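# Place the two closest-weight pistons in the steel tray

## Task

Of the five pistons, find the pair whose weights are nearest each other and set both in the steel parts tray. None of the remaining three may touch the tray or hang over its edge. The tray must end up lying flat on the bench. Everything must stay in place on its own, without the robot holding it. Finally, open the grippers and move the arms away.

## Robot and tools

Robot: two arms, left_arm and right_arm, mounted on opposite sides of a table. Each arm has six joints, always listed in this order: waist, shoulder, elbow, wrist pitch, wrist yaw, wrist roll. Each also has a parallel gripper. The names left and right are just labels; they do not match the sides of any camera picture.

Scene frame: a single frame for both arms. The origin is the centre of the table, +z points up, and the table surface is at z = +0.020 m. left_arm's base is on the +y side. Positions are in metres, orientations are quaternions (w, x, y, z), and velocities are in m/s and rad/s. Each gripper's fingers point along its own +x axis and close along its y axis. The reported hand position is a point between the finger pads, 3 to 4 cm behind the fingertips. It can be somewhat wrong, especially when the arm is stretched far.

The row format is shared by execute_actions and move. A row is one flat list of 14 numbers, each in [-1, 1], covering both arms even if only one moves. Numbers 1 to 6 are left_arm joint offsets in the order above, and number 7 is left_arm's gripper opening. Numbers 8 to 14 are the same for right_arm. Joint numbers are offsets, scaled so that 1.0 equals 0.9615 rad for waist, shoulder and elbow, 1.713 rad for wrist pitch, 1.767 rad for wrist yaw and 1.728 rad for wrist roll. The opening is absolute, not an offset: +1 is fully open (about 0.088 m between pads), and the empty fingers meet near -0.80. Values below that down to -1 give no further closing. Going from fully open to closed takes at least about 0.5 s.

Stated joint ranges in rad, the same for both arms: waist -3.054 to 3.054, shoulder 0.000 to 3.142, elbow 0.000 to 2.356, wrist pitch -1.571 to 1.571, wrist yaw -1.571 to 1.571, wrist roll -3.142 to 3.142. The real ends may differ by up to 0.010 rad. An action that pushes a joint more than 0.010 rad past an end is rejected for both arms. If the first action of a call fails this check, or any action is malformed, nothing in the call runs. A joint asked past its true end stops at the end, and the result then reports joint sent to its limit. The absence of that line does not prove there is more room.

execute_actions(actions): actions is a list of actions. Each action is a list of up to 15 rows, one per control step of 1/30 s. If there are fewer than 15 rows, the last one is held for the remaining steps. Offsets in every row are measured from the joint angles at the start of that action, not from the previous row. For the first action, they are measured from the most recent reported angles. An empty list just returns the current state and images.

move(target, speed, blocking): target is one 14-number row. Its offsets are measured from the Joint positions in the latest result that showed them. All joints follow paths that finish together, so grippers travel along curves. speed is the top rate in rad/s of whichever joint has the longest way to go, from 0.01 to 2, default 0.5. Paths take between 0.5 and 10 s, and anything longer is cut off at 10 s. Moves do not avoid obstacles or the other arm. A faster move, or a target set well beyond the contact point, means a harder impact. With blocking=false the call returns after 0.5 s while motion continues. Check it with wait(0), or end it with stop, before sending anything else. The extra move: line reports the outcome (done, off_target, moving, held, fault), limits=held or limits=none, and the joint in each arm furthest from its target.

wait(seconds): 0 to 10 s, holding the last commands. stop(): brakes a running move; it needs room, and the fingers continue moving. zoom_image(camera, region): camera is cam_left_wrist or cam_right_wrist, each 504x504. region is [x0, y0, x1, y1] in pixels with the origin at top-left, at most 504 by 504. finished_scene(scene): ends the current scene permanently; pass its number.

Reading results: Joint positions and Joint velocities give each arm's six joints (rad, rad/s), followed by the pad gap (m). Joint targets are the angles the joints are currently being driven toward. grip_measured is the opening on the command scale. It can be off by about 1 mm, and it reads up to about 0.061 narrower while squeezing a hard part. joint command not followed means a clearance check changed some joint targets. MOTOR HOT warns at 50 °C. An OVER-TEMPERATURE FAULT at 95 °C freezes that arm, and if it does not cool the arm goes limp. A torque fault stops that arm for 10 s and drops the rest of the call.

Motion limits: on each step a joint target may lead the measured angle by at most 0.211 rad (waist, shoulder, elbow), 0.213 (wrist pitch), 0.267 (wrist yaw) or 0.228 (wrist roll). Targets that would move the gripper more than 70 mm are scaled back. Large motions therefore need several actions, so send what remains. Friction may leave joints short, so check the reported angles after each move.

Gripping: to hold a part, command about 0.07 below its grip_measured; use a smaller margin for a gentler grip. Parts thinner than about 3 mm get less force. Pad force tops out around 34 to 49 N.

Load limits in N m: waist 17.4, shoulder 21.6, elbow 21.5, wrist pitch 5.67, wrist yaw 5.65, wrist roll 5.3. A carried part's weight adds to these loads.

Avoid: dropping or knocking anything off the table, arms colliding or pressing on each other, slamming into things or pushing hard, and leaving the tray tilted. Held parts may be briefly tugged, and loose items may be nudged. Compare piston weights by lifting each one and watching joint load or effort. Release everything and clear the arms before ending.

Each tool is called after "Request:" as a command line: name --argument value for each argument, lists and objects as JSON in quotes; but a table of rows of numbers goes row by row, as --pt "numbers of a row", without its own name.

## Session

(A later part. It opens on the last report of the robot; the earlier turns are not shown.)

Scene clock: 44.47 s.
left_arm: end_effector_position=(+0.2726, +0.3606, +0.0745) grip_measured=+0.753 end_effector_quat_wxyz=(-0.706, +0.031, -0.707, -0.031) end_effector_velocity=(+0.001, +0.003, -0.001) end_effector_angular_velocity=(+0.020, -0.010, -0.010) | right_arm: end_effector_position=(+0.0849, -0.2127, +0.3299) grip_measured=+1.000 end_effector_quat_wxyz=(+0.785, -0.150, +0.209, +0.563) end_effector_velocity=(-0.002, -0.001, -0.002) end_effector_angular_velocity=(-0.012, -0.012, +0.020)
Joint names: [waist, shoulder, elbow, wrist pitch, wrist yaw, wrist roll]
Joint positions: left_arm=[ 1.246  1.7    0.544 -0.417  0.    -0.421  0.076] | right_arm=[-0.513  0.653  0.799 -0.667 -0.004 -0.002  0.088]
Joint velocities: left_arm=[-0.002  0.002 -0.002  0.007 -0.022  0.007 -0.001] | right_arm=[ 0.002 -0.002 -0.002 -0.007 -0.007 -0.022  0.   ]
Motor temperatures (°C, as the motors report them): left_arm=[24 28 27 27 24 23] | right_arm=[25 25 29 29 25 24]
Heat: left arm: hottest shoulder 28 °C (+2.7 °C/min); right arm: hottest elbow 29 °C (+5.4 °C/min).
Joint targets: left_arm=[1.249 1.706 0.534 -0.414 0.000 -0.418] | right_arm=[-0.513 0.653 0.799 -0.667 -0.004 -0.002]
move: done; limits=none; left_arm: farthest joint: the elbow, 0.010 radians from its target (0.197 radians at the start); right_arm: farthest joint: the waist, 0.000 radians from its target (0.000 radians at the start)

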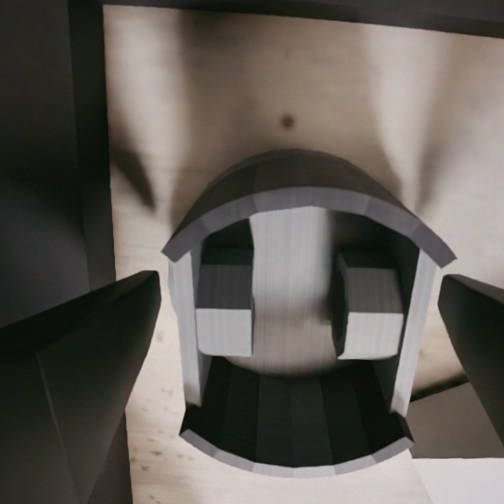

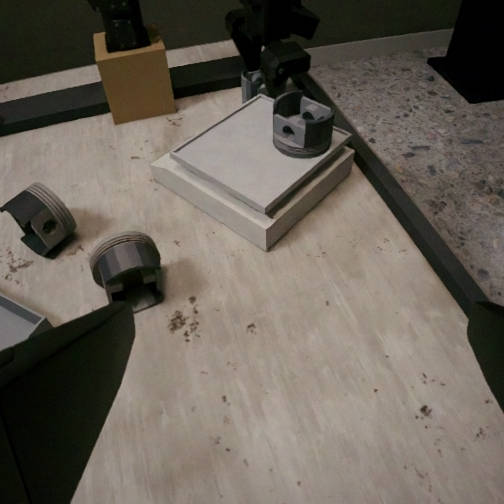

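Request:
execute_actions --actions '[[[0,0,0,0,0,0,0.65,0,0,0,0,0,0,1],[0,0,0,0,0,0,0.55,0,0,0,0,0,0,1],[0,0,0,0,0,0,0.47,0,0,0,0,0,0,1],[0,0,0,0,0,0,0.42,0,0,0,0,0,0,1],[0,0,0,0,0,0,0.38,0,0,0,0,0,0,1],[0,0,0,0,0,0,0.35,0,0,0,0,0,0,1],[0,0,0,0,0,0,0.32,0,0,0,0,0,0,1],[0,0,0,0,0,0,0.29,0,0,0,0,0,0,1],[0,0,0,0,0,0,0.26,0,0,0,0,0,0,1],[0,0,0,0,0,0,0.23,0,0,0,0,0,0,1],[0,0,0,0,0,0,0.2,0,0,0,0,0,0,1],[0,0,0,0,0,0,0.17,0,0,0,0,0,0,1]]]'

Request:
move --target '[0,-0.362,0.363,-0.39,0,0,0.17, 0,0,0,0,0,0,1]' --speed 0.8

Scene clock: 47.97 s.
left_arm: end_effector_position=(+0.2724, +0.3607, +0.0744) grip_measured=+0.273 end_effector_quat_wxyz=(-0.705, +0.030, -0.707, -0.031) end_effector_velocity=(-0.002, -0.001, +0.001) end_effector_angular_velocity=(-0.006, +0.005, +0.020) | right_arm: end_effector_position=(+0.0849, -0.2127, +0.3299) grip_measured=+1.000 end_effector_quat_wxyz=(+0.785, -0.150, +0.209, +0.563) end_effector_velocity=(+0.000, -0.001, -0.002) end_effector_angular_velocity=(-0.012, -0.012, +0.010)
Joint names: [waist, shoulder, elbow, wrist pitch, wrist yaw, wrist roll]
Joint positions: left_arm=[ 1.246  1.7    0.544 -0.417 -0.    -0.421  0.052] | right_arm=[-0.513  0.653  0.799 -0.667 -0.004 -0.002  0.088]
Joint velocities: left_arm=[-0.002 -0.007 -0.002 -0.007  0.007 -0.022 -0.   ] | right_arm=[-0.007 -0.002 -0.002 -0.007 -0.007 -0.022  0.   ]
Motor temperatures (°C, as the motors report them): left_arm=[24 28 26 27 24 23] | right_arm=[25 25 30 29 25 24]
Heat: left arm: hottest shoulder 28 °C (+2.5 °C/min); right arm: hottest elbow 30 °C (+6.3 °C/min).
Joint targets: left_arm=[1.246 1.700 0.544 -0.417 0.000 -0.421] | right_arm=[-0.513 0.653 0.799 -0.667 -0.004 -0.002]

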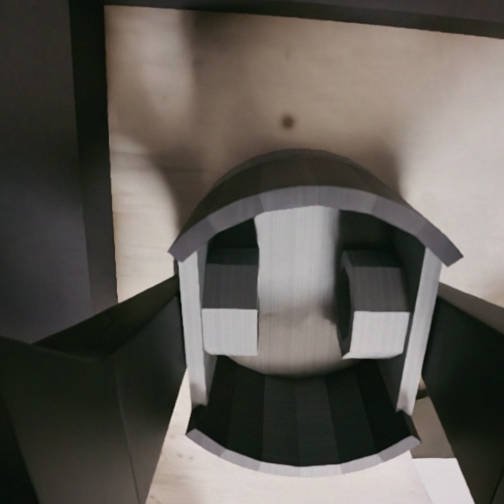

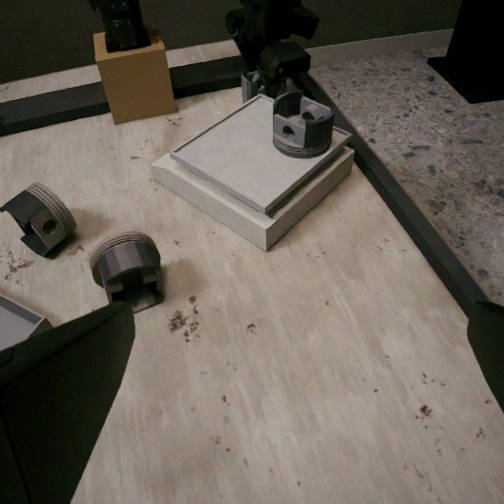

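Scene clock: 49.50 s.
left_arm: end_effector_position=(+0.2755, +0.3596, +0.2095) grip_measured=+0.273 end_effector_quat_wxyz=(-0.707, +0.031, -0.706, -0.030) end_effector_velocity=(-0.006, +0.000, -0.000) end_effector_angular_velocity=(+0.000, +0.023, +0.005) | right_arm: end_effector_position=(+0.0849, -0.2127, +0.3299) grip_measured=+1.000 end_effector_quat_wxyz=(+0.785, -0.150, +0.209, +0.563) end_effector_velocity=(-0.003, +0.000, -0.003) end_effector_angular_velocity=(-0.006, +0.020, +0.013)
Joint names: [waist, shoulder, elbow, wrist pitch, wrist yaw, wrist roll]
Joint positions: left_arm=[ 1.246  1.361  0.875 -1.082 -0.    -0.421  0.052] | right_arm=[-0.513  0.653  0.799 -0.667 -0.004 -0.002  0.088]
Joint velocities: left_arm=[-0.002 -0.002 -0.002 -0.022  0.007 -0.007 -0.001] | right_arm=[-0.002  0.002 -0.002 -0.007 -0.022  0.007  0.   ]
Motor temperatures (°C, as the motors report them): left_arm=[24 28 27 27 24 23] | right_arm=[25 25 30 29 25 24]
Heat: left arm: hottest shoulder 28 °C (+2.4 °C/min); right arm: hottest elbow 30 °C (+6.1 °C/min).
Joint targets: left_arm=[1.246 1.352 0.893 -1.085 -0.000 -0.421] | right_arm=[-0.513 0.653 0.799 -0.667 -0.004 -0.002]
move: off_target (left_arm); limits=none; left_arm: farthest joint: the elbow, 0.018 radians from its target (0.349 radians at the start); right_arm: farthest joint: the waist, 0.000 radians from its target (0.000 radians at the start)

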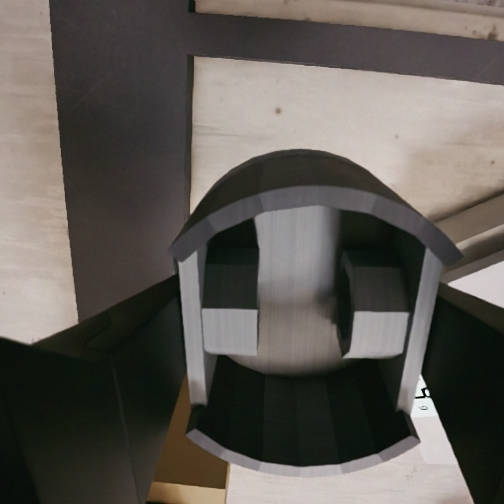

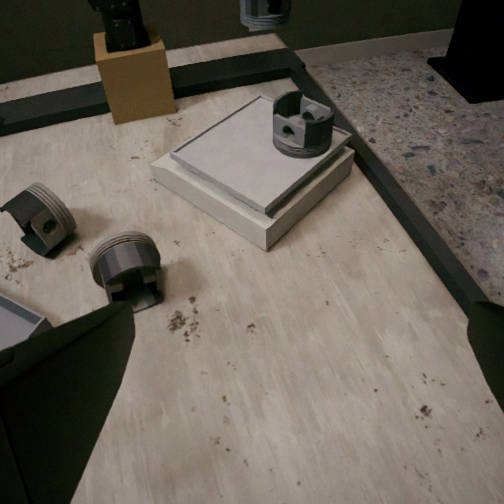

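Request:
move --target '[-0.984,0.258,0.2035,0.036,0,0.087,0.17, 0,0,0,0,0,0,1]' --speed 0.9

Scene clock: 51.70 s.
left_arm: end_effector_position=(+0.1545, +0.1719, +0.1991) grip_measured=+0.273 end_effector_quat_wxyz=(+0.619, +0.341, +0.621, -0.339) end_effector_velocity=(-0.004, +0.001, +0.000) end_effector_angular_velocity=(+0.005, +0.009, +0.015) | right_arm: end_effector_position=(+0.0849, -0.2127, +0.3299) grip_measured=+1.000 end_effector_quat_wxyz=(+0.785, -0.150, +0.209, +0.563) end_effector_velocity=(+0.002, -0.000, +0.003) end_effector_angular_velocity=(+0.008, -0.013, -0.005)
Joint names: [waist, shoulder, elbow, wrist pitch, wrist yaw, wrist roll]
Joint positions: left_arm=[ 0.304  1.605  1.053 -1.024  0.001 -0.274  0.052] | right_arm=[-0.513  0.653  0.799 -0.667 -0.004 -0.002  0.088]
Joint velocities: left_arm=[-0.007 -0.002 -0.002 -0.007  0.007 -0.022 -0.   ] | right_arm=[-0.002 -0.002  0.002  0.007  0.007 -0.007  0.   ]
Motor temperatures (°C, as the motors report them): left_arm=[24 28 27 27 24 23] | right_arm=[25 25 30 30 25 24]
Heat: left arm: hottest shoulder 28 °C (+2.3 °C/min); right arm: hottest elbow 30 °C (+5.8 °C/min).
Joint targets: left_arm=[0.301 1.609 1.071 -1.021 0.000 -0.271] | right_arm=[-0.513 0.653 0.799 -0.667 -0.004 -0.002]
move: off_target (left_arm); limits=none; left_arm: farthest joint: the elbow, 0.017 radians from its target (0.196 radians at the start); right_arm: farthest joint: the waist, 0.000 radians from its target (0.000 radians at the start)

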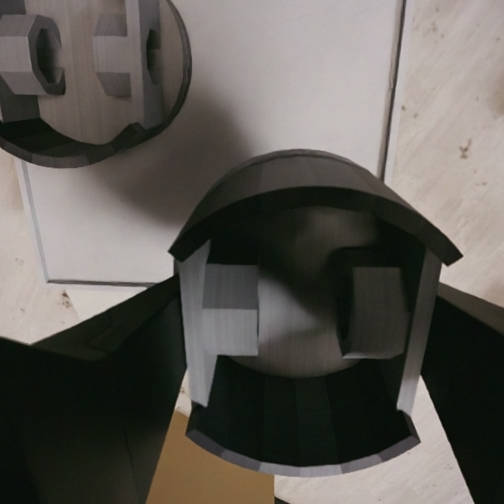

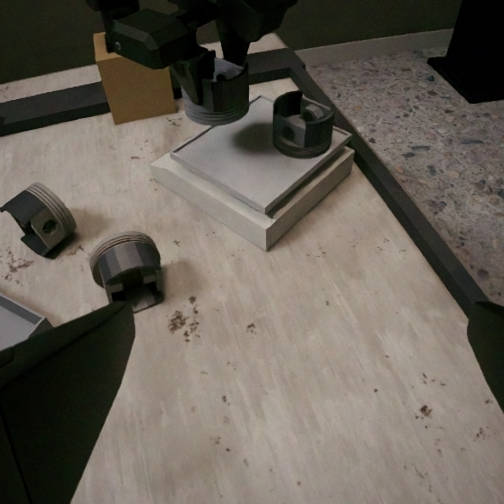

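Request:
move --target '[0,0.108,-0.153,0.145,0,0,0.17, 0,0,0,0,0,0,1]' --speed 0.3

Scene clock: 53.53 s.
left_arm: end_effector_position=(+0.1552, +0.1692, +0.1425) grip_measured=+0.273 end_effector_quat_wxyz=(+0.620, +0.339, +0.620, -0.341) end_effector_velocity=(-0.002, +0.007, -0.001) end_effector_angular_velocity=(+0.028, +0.001, -0.010) | right_arm: end_effector_position=(+0.0849, -0.2127, +0.3299) grip_measured=+1.000 end_effector_quat_wxyz=(+0.785, -0.150, +0.209, +0.563) end_effector_velocity=(-0.001, -0.002, -0.005) end_effector_angular_velocity=(-0.018, +0.017, +0.000)
Joint names: [waist, shoulder, elbow, wrist pitch, wrist yaw, wrist roll]
Joint positions: left_arm=[ 0.303  1.705  0.915 -0.778  0.001 -0.274  0.052] | right_arm=[-0.513  0.653  0.799 -0.667 -0.004 -0.002  0.088]
Joint velocities: left_arm=[-0.002 -0.002 -0.007 -0.022 -0.007  0.007  0.   ] | right_arm=[-0.002 -0.002 -0.002 -0.022 -0.007  0.007  0.   ]
Motor temperatures (°C, as the motors report them): left_arm=[24 28 27 27 24 23] | right_arm=[25 25 30 30 25 24]
Heat: left arm: hottest shoulder 28 °C (+2.2 °C/min); right arm: hottest elbow 30 °C (+5.6 °C/min).
Joint targets: left_arm=[0.304 1.709 0.906 -0.775 0.001 -0.274] | right_arm=[-0.513 0.653 0.799 -0.667 -0.004 -0.002]
move: done; limits=none; left_arm: farthest joint: the elbow, 0.009 radians from its target (0.148 radians at the start); right_arm: farthest joint: the waist, 0.000 radians from its target (0.000 radians at the start)

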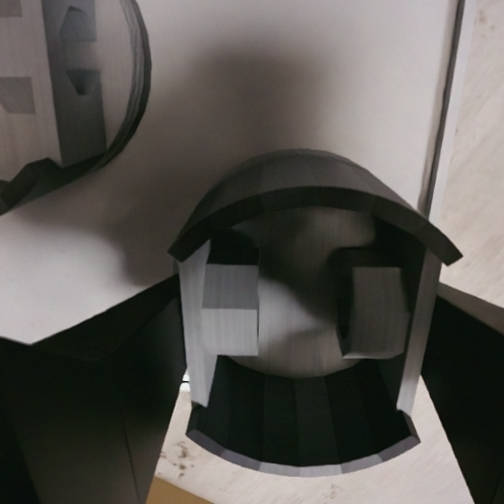

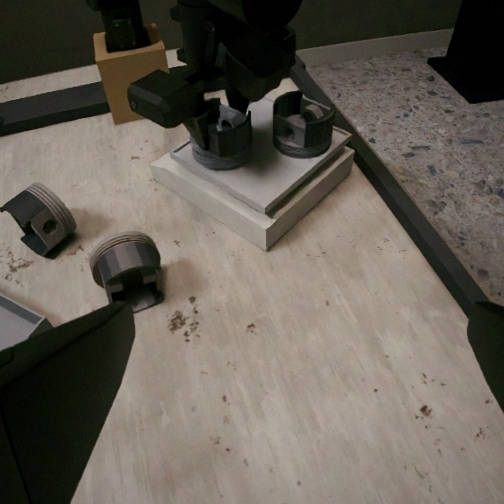

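Request:
move --target '[0,0.019,-0.030,0.021,0,0,0.17, 0,0,0,0,0,0,1]' --speed 0.06

Scene clock: 54.70 s.
left_arm: end_effector_position=(+0.1550, +0.1698, +0.1369) grip_measured=+0.273 end_effector_quat_wxyz=(+0.621, +0.339, +0.619, -0.341) end_effector_velocity=(-0.001, +0.005, +0.000) end_effector_angular_velocity=(+0.023, -0.001, +0.020) | right_arm: end_effector_position=(+0.0849, -0.2127, +0.3299) grip_measured=+1.000 end_effector_quat_wxyz=(+0.785, -0.150, +0.209, +0.563) end_effector_velocity=(-0.002, -0.001, -0.006) end_effector_angular_velocity=(-0.030, -0.006, +0.020)
Joint names: [waist, shoulder, elbow, wrist pitch, wrist yaw, wrist roll]
Joint positions: left_arm=[ 0.303  1.714  0.899 -0.752  0.001 -0.274  0.052] | right_arm=[-0.513  0.653  0.799 -0.667 -0.004 -0.002  0.088]
Joint velocities: left_arm=[-0.002 -0.002 -0.002 -0.022 -0.007 -0.022 -0.   ] | right_arm=[ 0.002  0.002 -0.002 -0.022 -0.007 -0.022  0.   ]
Motor temperatures (°C, as the motors report them): left_arm=[24 28 27 27 24 23] | right_arm=[25 25 30 30 25 24]
Heat: left arm: hottest shoulder 28 °C (+2.2 °C/min); right arm: hottest elbow 30 °C (+5.5 °C/min).
Joint targets: left_arm=[0.303 1.723 0.886 -0.742 0.001 -0.274] | right_arm=[-0.513 0.653 0.799 -0.667 -0.004 -0.002]
move: off_target (left_arm); limits=none; left_arm: farthest joint: the elbow, 0.013 radians from its target (0.028 radians at the start); right_arm: farthest joint: the waist, 0.000 radians from its target (0.000 radians at the start)

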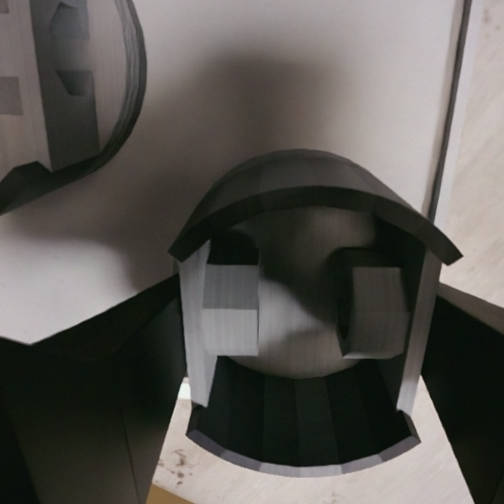

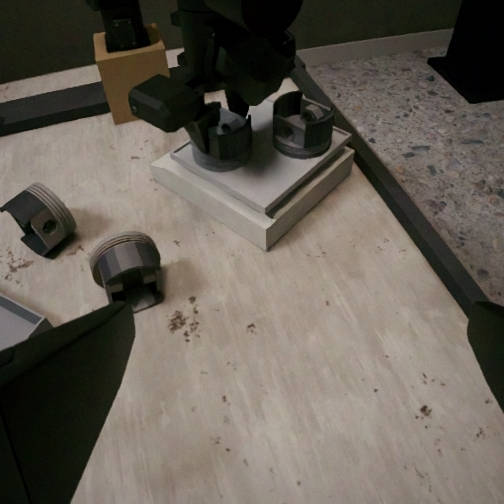

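Request:
execute_actions --actions '[[[0,0,0,0,0,0,0.26,0,0,0,0,0,0,1],[0,0,0,0,0,0,0.29,0,0,0,0,0,0,1],[0,0,0,0,0,0,0.32,0,0,0,0,0,0,1],[0,0,0,0,0,0,0.36,0,0,0,0,0,0,1],[0,0,0,0,0,0,0.42,0,0,0,0,0,0,1],[0,0,0,0,0,0,0.5,0,0,0,0,0,0,1],[0,0,0,0,0,0,0.6,0,0,0,0,0,0,1]]]'

Request:
move --target '[0,-0.22,0.1,-0.17,0,0,0.6, 0,0,0,0,0,0,1]' --speed 0.6

Scene clock: 56.50 s.
left_arm: end_effector_position=(+0.1550, +0.1698, +0.1369) grip_measured=+0.581 end_effector_quat_wxyz=(+0.621, +0.339, +0.619, -0.341) end_effector_velocity=(-0.002, +0.002, -0.001) end_effector_angular_velocity=(+0.010, +0.011, +0.005) | right_arm: end_effector_position=(+0.0849, -0.2127, +0.3299) grip_measured=+1.000 end_effector_quat_wxyz=(+0.785, -0.150, +0.209, +0.563) end_effector_velocity=(-0.002, -0.001, -0.004) end_effector_angular_velocity=(-0.012, +0.001, +0.012)
Joint names: [waist, shoulder, elbow, wrist pitch, wrist yaw, wrist roll]
Joint positions: left_arm=[ 0.303  1.714  0.899 -0.751  0.001 -0.274  0.067] | right_arm=[-0.513  0.653  0.799 -0.667 -0.004 -0.002  0.088]
Joint velocities: left_arm=[-0.002  0.002 -0.002 -0.007  0.007 -0.007  0.007] | right_arm=[ 0.002 -0.002 -0.007 -0.007 -0.007 -0.007  0.   ]
Motor temperatures (°C, as the motors report them): left_arm=[24 28 27 27 24 23] | right_arm=[25 25 30 30 25 24]
Heat: left arm: hottest shoulder 28 °C (+2.1 °C/min); right arm: hottest elbow 30 °C (+5.3 °C/min).
Joint targets: left_arm=[0.303 1.714 0.899 -0.751 0.001 -0.274] | right_arm=[-0.513 0.653 0.799 -0.667 -0.004 -0.002]

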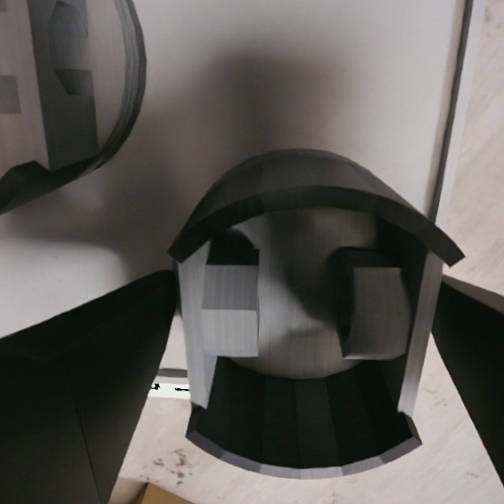

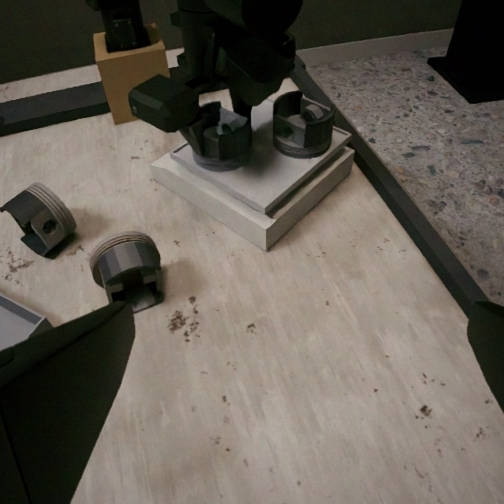

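Scene clock: 57.67 s.
left_arm: end_effector_position=(+0.1482, +0.1923, +0.2049) grip_measured=+0.597 end_effector_quat_wxyz=(+0.621, +0.339, +0.619, -0.341) end_effector_velocity=(-0.001, +0.005, -0.000) end_effector_angular_velocity=(+0.023, -0.001, +0.005) | right_arm: end_effector_position=(+0.0849, -0.2127, +0.3299) grip_measured=+1.000 end_effector_quat_wxyz=(+0.785, -0.150, +0.209, +0.563) end_effector_velocity=(+0.000, -0.001, -0.003) end_effector_angular_velocity=(-0.012, +0.001, +0.003)
Joint names: [waist, shoulder, elbow, wrist pitch, wrist yaw, wrist roll]
Joint positions: left_arm=[ 0.303  1.509  0.983 -1.04   0.001 -0.274  0.068] | right_arm=[-0.513  0.653  0.799 -0.667 -0.004 -0.002  0.088]
Joint velocities: left_arm=[-0.002 -0.002 -0.002 -0.022 -0.007 -0.007 -0.   ] | right_arm=[-0.007  0.002 -0.002 -0.007 -0.007 -0.007  0.   ]
Motor temperatures (°C, as the motors report them): left_arm=[24 28 27 27 24 23] | right_arm=[25 24 30 30 25 24]
Heat: left arm: hottest shoulder 28 °C (+2.1 °C/min); right arm: hottest elbow 30 °C (+5.2 °C/min).
Joint targets: left_arm=[0.303 1.502 0.995 -1.043 0.001 -0.274] | right_arm=[-0.513 0.653 0.799 -0.667 -0.004 -0.002]
move: off_target (left_arm); limits=none; left_arm: farthest joint: the elbow, 0.012 radians from its target (0.096 radians at the start); right_arm: farthest joint: the waist, 0.000 radians from its target (0.000 radians at the start)

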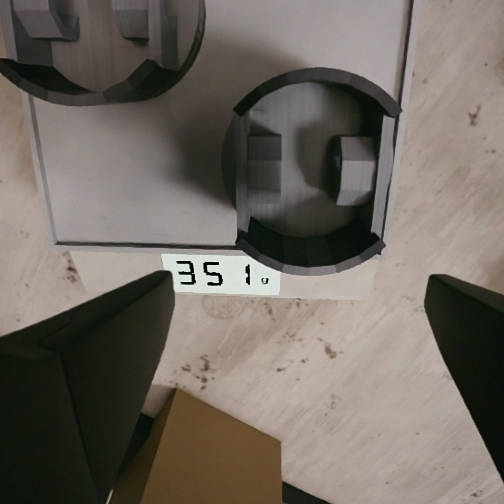

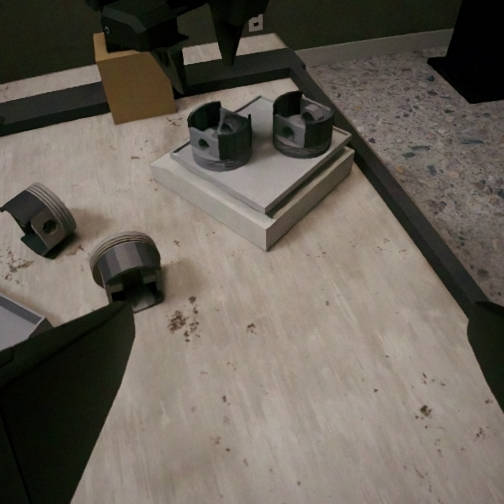

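Request:
move --target '[0,0.219,-0.097,0.170,0,0,0.6, 0,0,0,0,0,0,1]' --speed 0.5

Request:
execute_actions --actions '[[[0,0,0,0,0,0,0.52,0,0,0,0,0,0,1],[0,0,0,0,0,0,0.45,0,0,0,0,0,0,1],[0,0,0,0,0,0,0.4,0,0,0,0,0,0,1],[0,0,0,0,0,0,0.36,0,0,0,0,0,0,1],[0,0,0,0,0,0,0.33,0,0,0,0,0,0,1],[0,0,0,0,0,0,0.3,0,0,0,0,0,0,1],[0,0,0,0,0,0,0.27,0,0,0,0,0,0,1],[0,0,0,0,0,0,0.24,0,0,0,0,0,0,1],[0,0,0,0,0,0,0.2,0,0,0,0,0,0,1],[0,0,0,0,0,0,0.17,0,0,0,0,0,0,1]]]'

Scene clock: 59.97 s.
left_arm: end_effector_position=(+0.1553, +0.1690, +0.1377) grip_measured=+0.597 end_effector_quat_wxyz=(+0.622, +0.338, +0.618, -0.342) end_effector_velocity=(+0.001, -0.001, +0.000) end_effector_angular_velocity=(-0.005, -0.009, +0.005) | right_arm: end_effector_position=(+0.0849, -0.2127, +0.3299) grip_measured=+1.000 end_effector_quat_wxyz=(+0.785, -0.150, +0.209, +0.563) end_effector_velocity=(-0.003, +0.000, -0.001) end_effector_angular_velocity=(-0.005, +0.007, +0.020)
Joint names: [waist, shoulder, elbow, wrist pitch, wrist yaw, wrist roll]
Joint positions: left_arm=[ 0.303  1.712  0.901 -0.751  0.001 -0.274  0.068] | right_arm=[-0.513  0.653  0.799 -0.667 -0.004 -0.002  0.088]
Joint velocities: left_arm=[-0.002 -0.002 -0.002  0.007 -0.007 -0.007  0.   ] | right_arm=[-0.002  0.002  0.002 -0.007 -0.022 -0.007  0.   ]
Motor temperatures (°C, as the motors report them): left_arm=[24 28 27 27 24 23] | right_arm=[25 24 31 30 25 24]
Heat: left arm: hottest shoulder 28 °C (+2.0 °C/min); right arm: hottest elbow 31 °C (+6.0 °C/min).
Joint targets: left_arm=[0.303 1.720 0.889 -0.748 0.001 -0.274] | right_arm=[-0.513 0.653 0.799 -0.667 -0.004 -0.002]
move: off_target (left_arm); limits=none; left_arm: farthest joint: the elbow, 0.011 radians from its target (0.093 radians at the start); right_arm: farthest joint: the waist, 0.000 radians from its target (0.000 radians at the start)

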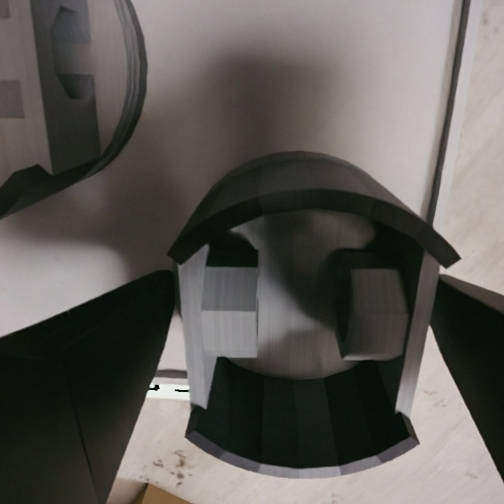

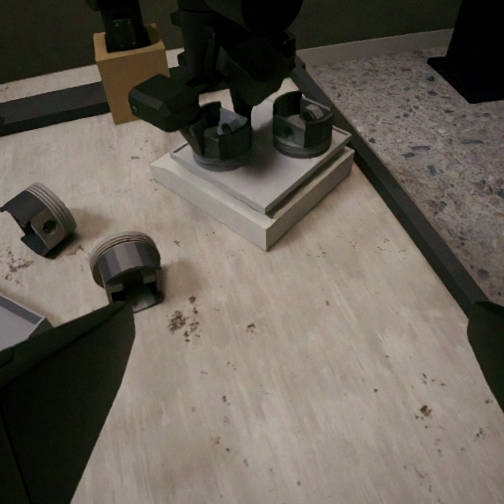

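Scene clock: 60.47 s.
left_arm: end_effector_position=(+0.1553, +0.1691, +0.1377) grip_measured=+0.273 end_effector_quat_wxyz=(+0.622, +0.338, +0.618, -0.342) end_effector_velocity=(-0.001, +0.002, +0.000) end_effector_angular_velocity=(+0.005, +0.009, -0.005) | right_arm: end_effector_position=(+0.0849, -0.2127, +0.3299) grip_measured=+1.000 end_effector_quat_wxyz=(+0.785, -0.150, +0.209, +0.563) end_effector_velocity=(-0.003, +0.000, -0.003) end_effector_angular_velocity=(-0.006, +0.020, +0.013)
Joint names: [waist, shoulder, elbow, wrist pitch, wrist yaw, wrist roll]
Joint positions: left_arm=[ 0.303  1.712  0.901 -0.752  0.    -0.274  0.052] | right_arm=[-0.513  0.653  0.799 -0.667 -0.004 -0.002  0.088]
Joint velocities: left_arm=[ 0.002 -0.002 -0.002 -0.007  0.007  0.007 -0.   ] | right_arm=[-0.002  0.002 -0.002 -0.007 -0.022  0.007  0.   ]
Motor temperatures (°C, as the motors report them): left_arm=[24 28 27 27 24 23] | right_arm=[25 24 31 30 25 24]
Heat: left arm: hottest shoulder 28 °C (+2.0 °C/min); right arm: hottest elbow 31 °C (+6.1 °C/min).
Joint targets: left_arm=[0.303 1.712 0.901 -0.751 0.001 -0.274] | right_arm=[-0.513 0.653 0.799 -0.667 -0.004 -0.002]

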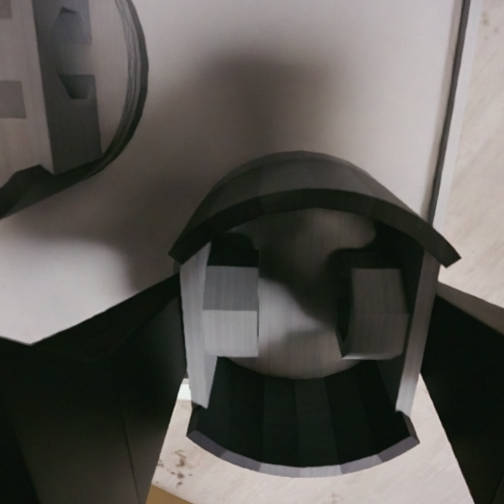

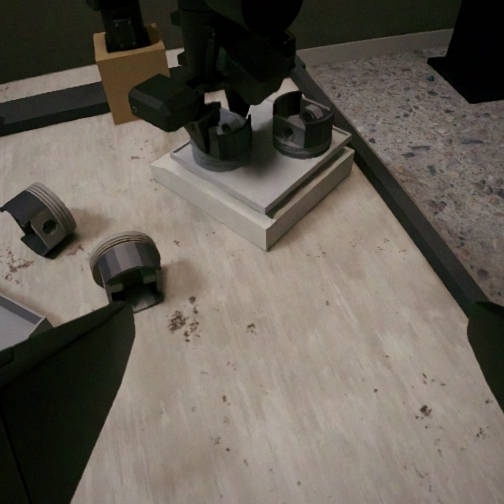

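Request:
move --target '[0,-0.055,0.079,-0.063,0,0,0.17, 0,0,0,0,0,0,1]' --speed 0.4

Scene clock: 61.93 s.
left_arm: end_effector_position=(+0.1556, +0.1681, +0.1611) grip_measured=+0.273 end_effector_quat_wxyz=(+0.621, +0.339, +0.619, -0.341) end_effector_velocity=(+0.002, +0.003, +0.000) end_effector_angular_velocity=(+0.013, -0.019, -0.010) | right_arm: end_effector_position=(+0.0849, -0.2127, +0.3299) grip_measured=+1.000 end_effector_quat_wxyz=(+0.785, -0.150, +0.209, +0.563) end_effector_velocity=(-0.001, -0.001, +0.000) end_effector_angular_velocity=(-0.003, -0.002, +0.008)
Joint names: [waist, shoulder, elbow, wrist pitch, wrist yaw, wrist roll]
Joint positions: left_arm=[ 0.303  1.671  0.961 -0.856  0.    -0.274  0.052] | right_arm=[-0.513  0.653  0.799 -0.667 -0.004 -0.002  0.088]
Joint velocities: left_arm=[-0.002 -0.002 -0.002 -0.007 -0.022  0.007 -0.   ] | right_arm=[-0.002 -0.002  0.002 -0.007 -0.007 -0.007  0.   ]
Motor temperatures (°C, as the motors report them): left_arm=[24 28 27 27 24 23] | right_arm=[25 24 31 30 25 24]
Heat: left arm: hottest shoulder 28 °C (+2.0 °C/min); right arm: hottest elbow 31 °C (+5.0 °C/min).
Joint targets: left_arm=[0.303 1.659 0.977 -0.859 0.000 -0.274] | right_arm=[-0.513 0.653 0.799 -0.667 -0.004 -0.002]
move: off_target (left_arm); limits=none; left_arm: farthest joint: the elbow, 0.016 radians from its target (0.076 radians at the start); right_arm: farthest joint: the waist, 0.000 radians from its target (0.000 radians at the start)

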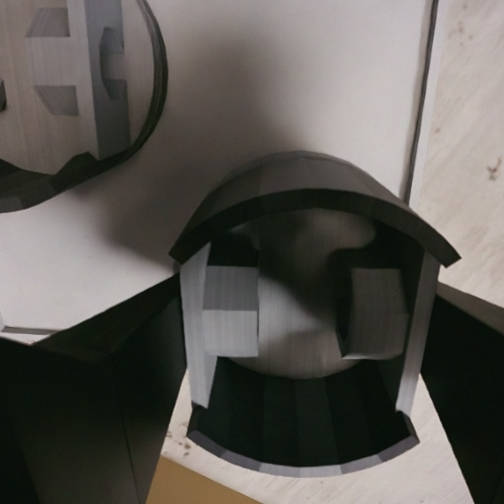

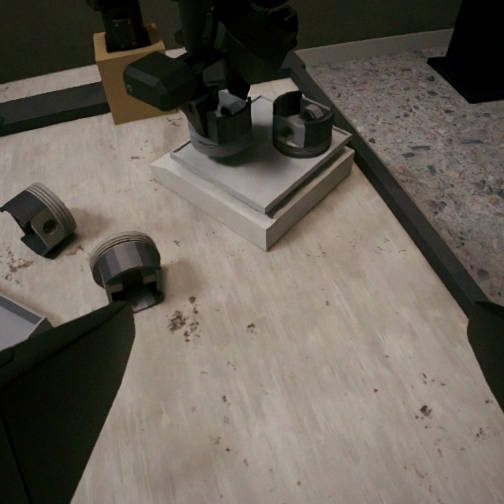

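Request:
move --target '[-0.872,-0.308,-0.391,0.046,0,0.16,0.17, 0,0,0,0,0,0,1]' --speed 0.9

Scene clock: 63.93 s.
left_arm: end_effector_position=(-0.0189, +0.2694, +0.1401) grip_measured=+0.273 end_effector_quat_wxyz=(+0.348, +0.615, +0.348, -0.615) end_effector_velocity=(+0.001, +0.002, -0.000) end_effector_angular_velocity=(+0.002, -0.010, -0.015) | right_arm: end_effector_position=(+0.0849, -0.2127, +0.3299) grip_measured=+1.000 end_effector_quat_wxyz=(+0.785, -0.150, +0.209, +0.563) end_effector_velocity=(-0.003, -0.002, -0.005) end_effector_angular_velocity=(-0.019, +0.011, +0.020)
Joint names: [waist, shoulder, elbow, wrist pitch, wrist yaw, wrist roll]
Joint positions: left_arm=[-0.532  1.383  0.593 -0.781  0.    -0.     0.052] | right_arm=[-0.513  0.653  0.799 -0.667 -0.004 -0.002  0.088]
Joint velocities: left_arm=[-0.007 -0.002 -0.002 -0.007 -0.007  0.007  0.   ] | right_arm=[-0.002 -0.002 -0.002 -0.022 -0.022 -0.007  0.   ]
Motor temperatures (°C, as the motors report them): left_arm=[24 28 27 27 24 23] | right_arm=[25 24 31 31 25 24]
Heat: left arm: hottest shoulder 28 °C (+2.0 °C/min); right arm: hottest elbow 31 °C (+5.0 °C/min).
Joint targets: left_arm=[-0.535 1.375 0.584 -0.778 0.000 0.003] | right_arm=[-0.513 0.653 0.799 -0.667 -0.004 -0.002]
move: done; limits=none; left_arm: farthest joint: the shoulder, 0.008 radians from its target (0.296 radians at the start); right_arm: farthest joint: the waist, 0.000 radians from its target (0.000 radians at the start)

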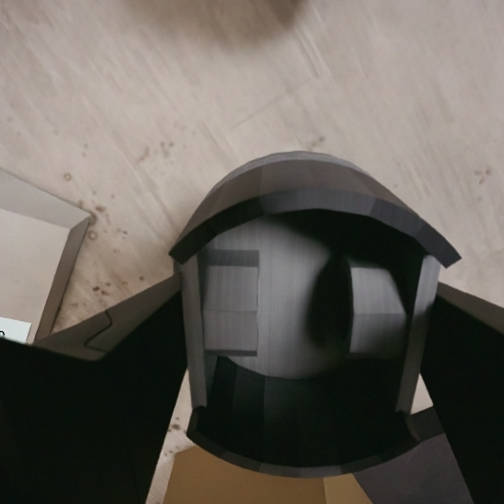

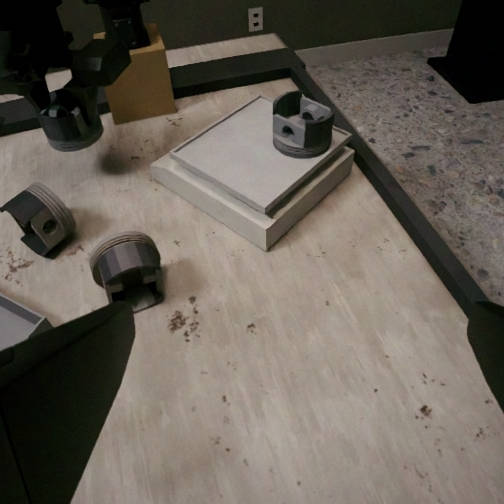

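Request:
move --target '[0,0.2504,-0.1458,0.217,0,0,0.17, 0,0,0,0,0,0,1]' --speed 0.4

Scene clock: 65.87 s.
left_arm: end_effector_position=(-0.0189, +0.2696, +0.0757) grip_measured=+0.273 end_effector_quat_wxyz=(+0.348, +0.616, +0.348, -0.615) end_effector_velocity=(-0.001, +0.002, -0.001) end_effector_angular_velocity=(+0.002, +0.008, +0.005) | right_arm: end_effector_position=(+0.0849, -0.2127, +0.3299) grip_measured=+1.000 end_effector_quat_wxyz=(+0.785, -0.150, +0.209, +0.563) end_effector_velocity=(-0.001, -0.001, -0.002) end_effector_angular_velocity=(-0.008, -0.000, +0.008)
Joint names: [waist, shoulder, elbow, wrist pitch, wrist yaw, wrist roll]
Joint positions: left_arm=[-0.532  1.62   0.46  -0.412  0.    -0.     0.052] | right_arm=[-0.513  0.653  0.799 -0.667 -0.004 -0.002  0.088]
Joint velocities: left_arm=[-0.002 -0.002 -0.007  0.007  0.007 -0.007 -0.   ] | right_arm=[-0.002 -0.002 -0.002 -0.007 -0.007 -0.007  0.   ]
Motor temperatures (°C, as the motors report them): left_arm=[24 28 27 27 24 23] | right_arm=[25 24 31 31 25 24]
Heat: left arm: hottest shoulder 28 °C (+2.0 °C/min); right arm: hottest elbow 31 °C (+5.0 °C/min).
Joint targets: left_arm=[-0.532 1.624 0.453 -0.409 0.000 -0.000] | right_arm=[-0.513 0.653 0.799 -0.667 -0.004 -0.002]
move: done; limits=none; left_arm: farthest joint: the elbow, 0.007 radians from its target (0.140 radians at the start); right_arm: farthest joint: the waist, 0.000 radians from its target (0.000 radians at the start)

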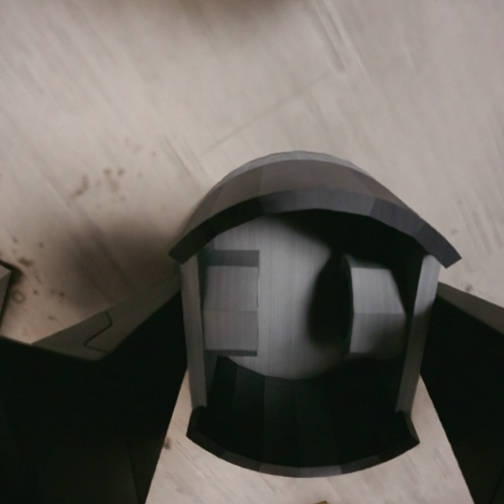

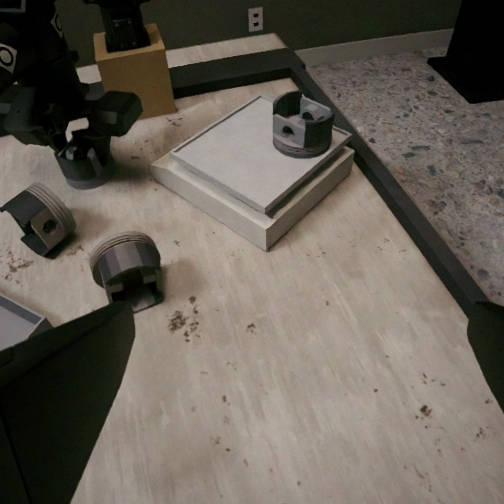

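Request:
execute_actions --actions '[[[0,0,0,0,0,0,0.26,0,0,0,0,0,0,1],[0,0,0,0,0,0,0.3,0,0,0,0,0,0,1],[0,0,0,0,0,0,0.35,0,0,0,0,0,0,1],[0,0,0,0,0,0,0.45,0,0,0,0,0,0,1],[0,0,0,0,0,0,0.6,0,0,0,0,0,0,1],[0,0,0,0,0,0,0.75,0,0,0,0,0,0,1],[0,0,0,0,0,0,0.9,0,0,0,0,0,0,1],[0,0,0,0,0,0,1,0,0,0,0,0,0,1]]]'

Request:
move --target '[0,-0.25,0.15,-0.215,0,-0.65,1, 0,0,0,0,0,0,1]' --speed 1.3

Scene clock: 67.93 s.
left_arm: end_effector_position=(-0.0189, +0.2696, +0.0756) grip_measured=+0.953 end_effector_quat_wxyz=(+0.348, +0.616, +0.348, -0.615) end_effector_velocity=(+0.001, +0.001, +0.001) end_effector_angular_velocity=(-0.002, -0.008, -0.010) | right_arm: end_effector_position=(+0.0849, -0.2127, +0.3299) grip_measured=+1.000 end_effector_quat_wxyz=(+0.785, -0.150, +0.209, +0.563) end_effector_velocity=(+0.001, -0.002, -0.002) end_effector_angular_velocity=(-0.010, -0.007, -0.005)
Joint names: [waist, shoulder, elbow, wrist pitch, wrist yaw, wrist roll]
Joint positions: left_arm=[-0.532  1.621  0.46  -0.412  0.    -0.     0.086] | right_arm=[-0.513  0.653  0.799 -0.667 -0.004 -0.002  0.088]
Joint velocities: left_arm=[-0.002 -0.007 -0.002 -0.007 -0.007  0.007  0.017] | right_arm=[-0.002 -0.002 -0.002 -0.007  0.007 -0.007  0.   ]
Motor temperatures (°C, as the motors report them): left_arm=[24 28 27 27 24 23] | right_arm=[25 24 31 31 25 24]
Heat: left arm: hottest shoulder 28 °C (+2.0 °C/min); right arm: hottest elbow 31 °C (+5.0 °C/min).
Joint targets: left_arm=[-0.532 1.620 0.460 -0.412 0.000 -0.000] | right_arm=[-0.513 0.653 0.799 -0.667 -0.004 -0.002]

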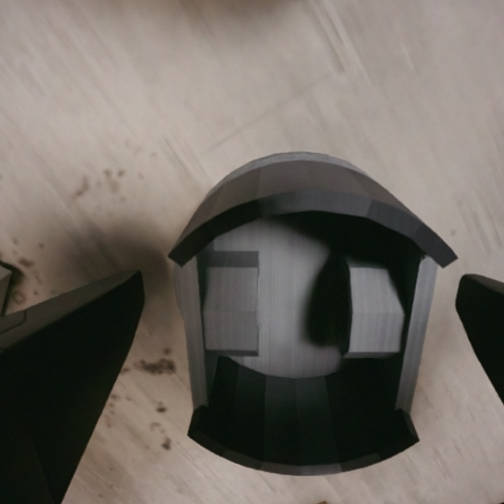

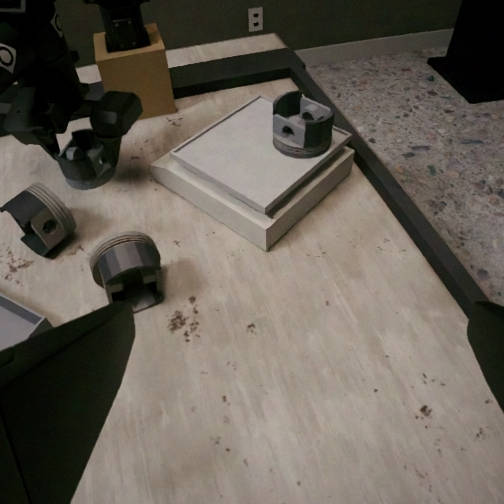

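Scene clock: 69.63 s.
left_arm: end_effector_position=(-0.0191, +0.2691, +0.1396) grip_measured=+0.989 end_effector_quat_wxyz=(+0.622, +0.337, +0.622, -0.337) end_effector_velocity=(+0.002, +0.002, -0.000) end_effector_angular_velocity=(+0.003, -0.010, +0.020) | right_arm: end_effector_position=(+0.0849, -0.2127, +0.3299) grip_measured=+1.000 end_effector_quat_wxyz=(+0.785, -0.150, +0.209, +0.563) end_effector_velocity=(-0.001, -0.001, -0.002) end_effector_angular_velocity=(-0.004, +0.012, +0.000)
Joint names: [waist, shoulder, elbow, wrist pitch, wrist yaw, wrist roll]
Joint positions: left_arm=[-0.532  1.386  0.592 -0.777  0.    -1.12   0.087] | right_arm=[-0.513  0.653  0.799 -0.667 -0.004 -0.002  0.088]
Joint velocities: left_arm=[-0.002 -0.002 -0.002 -0.007 -0.007 -0.022 -0.   ] | right_arm=[-0.002 -0.002 -0.002 -0.007 -0.007  0.007  0.   ]
Motor temperatures (°C, as the motors report them): left_arm=[24 28 27 27 24 23] | right_arm=[25 24 31 31 25 24]
Heat: left arm: hottest shoulder 28 °C (+2.0 °C/min); right arm: hottest elbow 31 °C (+5.0 °C/min).
Joint targets: left_arm=[-0.532 1.380 0.604 -0.780 0.000 -1.123] | right_arm=[-0.513 0.653 0.799 -0.667 -0.004 -0.002]
move: off_target (left_arm); limits=none; left_arm: farthest joint: the elbow, 0.012 radians from its target (0.144 radians at the start); right_arm: farthest joint: the waist, 0.000 radians from its target (0.000 radians at the start)

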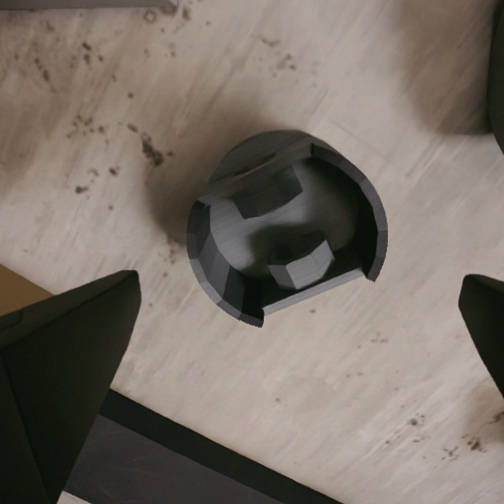

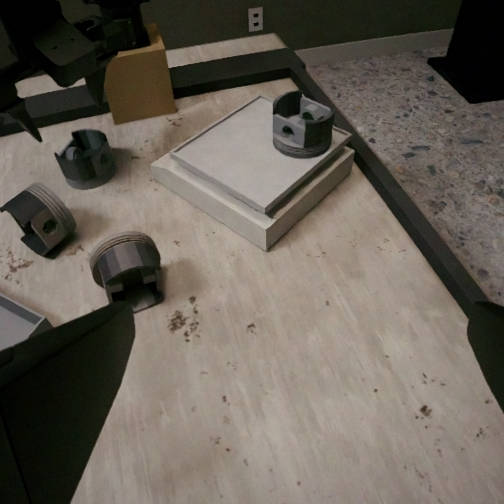

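Request:
move --target '[0,0.342,0.5246,-0.101,0,-0.96,1, 0,0,0,0,0,0,1]' --speed 1.5

Scene clock: 72.13 s.
left_arm: end_effector_position=(-0.0728, +0.1799, +0.1803) grip_measured=+0.989 end_effector_quat_wxyz=(-0.668, +0.231, -0.669, -0.230) end_effector_velocity=(+0.002, +0.003, -0.001) end_effector_angular_velocity=(+0.007, -0.013, +0.005) | right_arm: end_effector_position=(+0.0849, -0.2127, +0.3299) grip_measured=+1.000 end_effector_quat_wxyz=(+0.785, -0.150, +0.209, +0.563) end_effector_velocity=(-0.001, -0.001, -0.004) end_effector_angular_velocity=(-0.016, -0.011, +0.015)
Joint names: [waist, shoulder, elbow, wrist pitch, wrist yaw, wrist roll]
Joint positions: left_arm=[-0.532  1.707  1.085 -0.947  0.    -2.776  0.087] | right_arm=[-0.513  0.653  0.799 -0.667 -0.004 -0.002  0.088]
Joint velocities: left_arm=[-0.002 -0.002 -0.007 -0.007 -0.007 -0.007  0.   ] | right_arm=[-0.002 -0.002 -0.007 -0.007 -0.007 -0.022  0.   ]
Motor temperatures (°C, as the motors report them): left_arm=[24 28 27 27 24 23] | right_arm=[25 24 31 31 25 24]
Heat: left arm: hottest shoulder 28 °C (+2.0 °C/min); right arm: hottest elbow 31 °C (+5.1 °C/min).
Joint targets: left_arm=[-0.532 1.715 1.097 -0.950 0.000 -2.779] | right_arm=[-0.513 0.653 0.799 -0.667 -0.004 -0.002]
move: off_target (left_arm); limits=none; left_arm: farthest joint: the elbow, 0.011 radians from its target (0.504 radians at the start); right_arm: farthest joint: the waist, 0.000 radians from its target (0.000 radians at the start)

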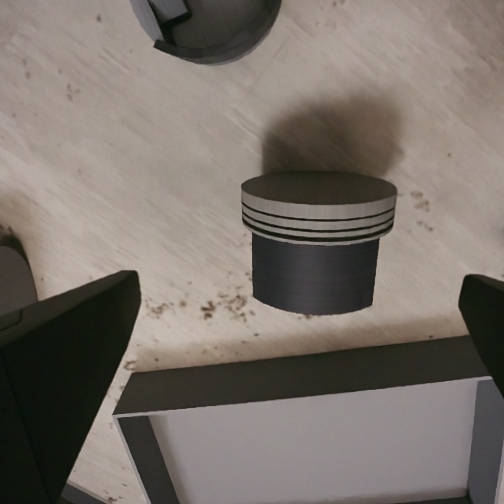

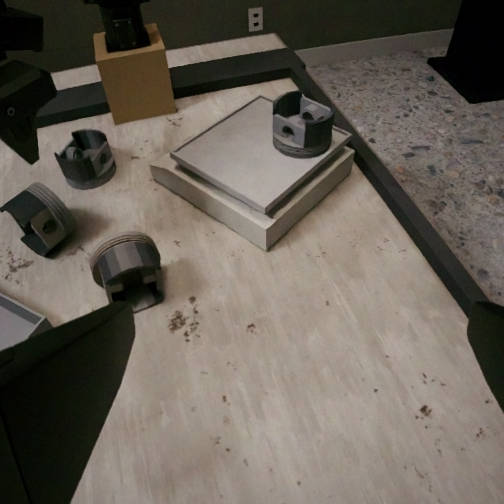

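Request:
move --target '[0.021,0.363,-0.082,0.239,0,0.028,1, 0,0,0,0,0,0,1]' --speed 0.4

Scene clock: 75.17 s.
left_arm: end_effector_position=(-0.0824, +0.1534, +0.0679) grip_measured=+0.989 end_effector_quat_wxyz=(-0.672, +0.220, -0.671, -0.221) end_effector_velocity=(+0.001, +0.006, +0.000) end_effector_angular_velocity=(+0.023, -0.005, +0.005) | right_arm: end_effector_position=(+0.0849, -0.2127, +0.3299) grip_measured=+1.000 end_effector_quat_wxyz=(+0.785, -0.150, +0.209, +0.563) end_effector_velocity=(-0.000, +0.001, +0.001) end_effector_angular_velocity=(+0.006, -0.005, +0.008)
Joint names: [waist, shoulder, elbow, wrist pitch, wrist yaw, wrist roll]
Joint positions: left_arm=[-0.515  2.047  1.015 -0.541  0.    -2.73   0.087] | right_arm=[-0.513  0.653  0.799 -0.667 -0.004 -0.002  0.088]
Joint velocities: left_arm=[-0.002 -0.002 -0.002 -0.022  0.007 -0.007  0.   ] | right_arm=[-0.002 -0.002 -0.002  0.007 -0.007 -0.007  0.   ]
Motor temperatures (°C, as the motors report them): left_arm=[24 28 27 27 24 23] | right_arm=[25 24 32 31 25 24]
Heat: left arm: hottest shoulder 28 °C (+2.0 °C/min); right arm: hottest elbow 32 °C (+5.0 °C/min).
Joint targets: left_arm=[-0.512 2.056 1.006 -0.538 0.000 -2.727] | right_arm=[-0.513 0.653 0.799 -0.667 -0.004 -0.002]
move: done; limits=none; left_arm: farthest joint: the shoulder, 0.009 radians from its target (0.349 radians at the start); right_arm: farthest joint: the waist, 0.000 radians from its target (0.000 radians at the start)

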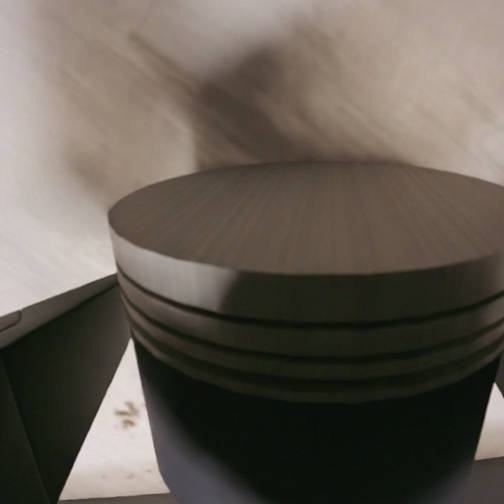

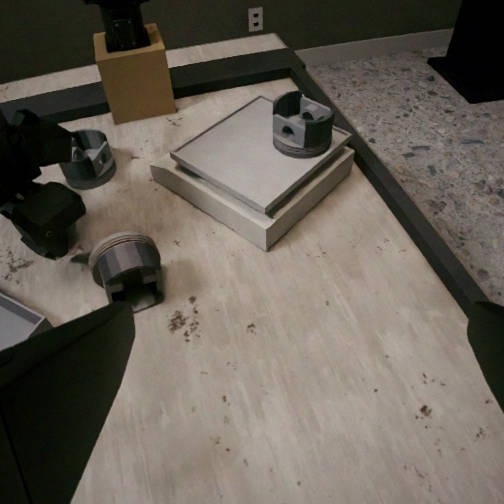

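Request:
execute_actions --actions '[[[0,0,0,0,0,0,0.9,0,0,0,0,0,0,1],[0,0,0,0,0,0,0.82,0,0,0,0,0,0,1],[0,0,0,0,0,0,0.76,0,0,0,0,0,0,1],[0,0,0,0,0,0,0.7,0,0,0,0,0,0,1],[0,0,0,0,0,0,0.64,0,0,0,0,0,0,1],[0,0,0,0,0,0,0.58,0,0,0,0,0,0,1],[0,0,0,0,0,0,0.53,0,0,0,0,0,0,1],[0,0,0,0,0,0,0.49,0,0,0,0,0,0,1],[0,0,0,0,0,0,0.45,0,0,0,0,0,0,1],[0,0,0,0,0,0,0.42,0,0,0,0,0,0,1],[0,0,0,0,0,0,0.39,0,0,0,0,0,0,1],[0,0,0,0,0,0,0.36,0,0,0,0,0,0,1],[0,0,0,0,0,0,0.33,0,0,0,0,0,0,1]]]'

Scene clock: 76.23 s.
left_arm: end_effector_position=(-0.0824, +0.1534, +0.0679) grip_measured=+0.389 end_effector_quat_wxyz=(-0.672, +0.220, -0.671, -0.221) end_effector_velocity=(+0.004, +0.005, -0.001) end_effector_angular_velocity=(+0.012, -0.033, +0.015) | right_arm: end_effector_position=(+0.0849, -0.2127, +0.3299) grip_measured=+1.000 end_effector_quat_wxyz=(+0.785, -0.150, +0.209, +0.563) end_effector_velocity=(-0.002, -0.001, -0.002) end_effector_angular_velocity=(-0.004, +0.012, +0.005)
Joint names: [waist, shoulder, elbow, wrist pitch, wrist yaw, wrist roll]
Joint positions: left_arm=[-0.515  2.047  1.015 -0.541  0.    -2.73   0.058] | right_arm=[-0.513  0.653  0.799 -0.667 -0.004 -0.002  0.088]
Joint velocities: left_arm=[-0.007  0.002 -0.002 -0.022 -0.022 -0.022 -0.027] | right_arm=[ 0.002 -0.002 -0.002 -0.007 -0.007  0.007  0.   ]
Motor temperatures (°C, as the motors report them): left_arm=[24 28 27 27 24 23] | right_arm=[25 24 32 31 25 24]
Heat: left arm: hottest shoulder 28 °C (+2.0 °C/min); right arm: hottest elbow 32 °C (+5.0 °C/min).
Joint targets: left_arm=[-0.515 2.046 1.015 -0.541 0.000 -2.730] | right_arm=[-0.513 0.653 0.799 -0.667 -0.004 -0.002]

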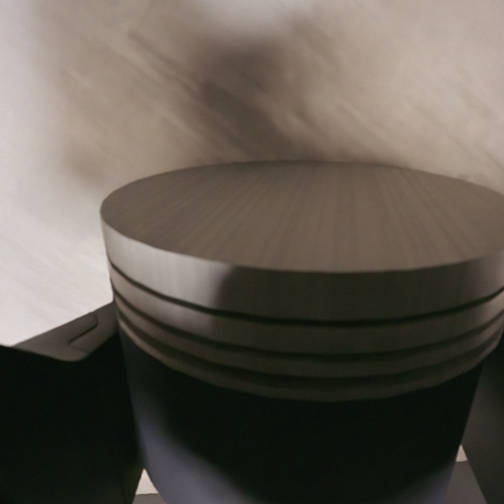

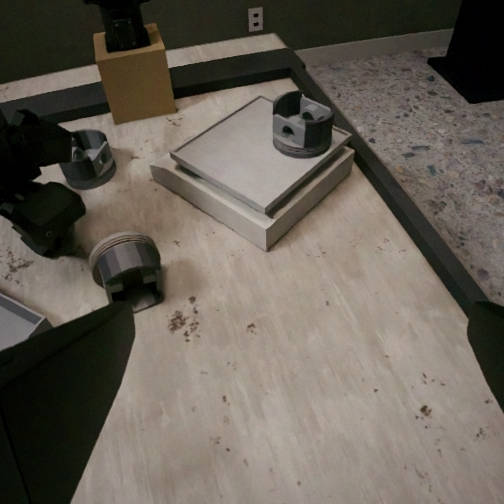

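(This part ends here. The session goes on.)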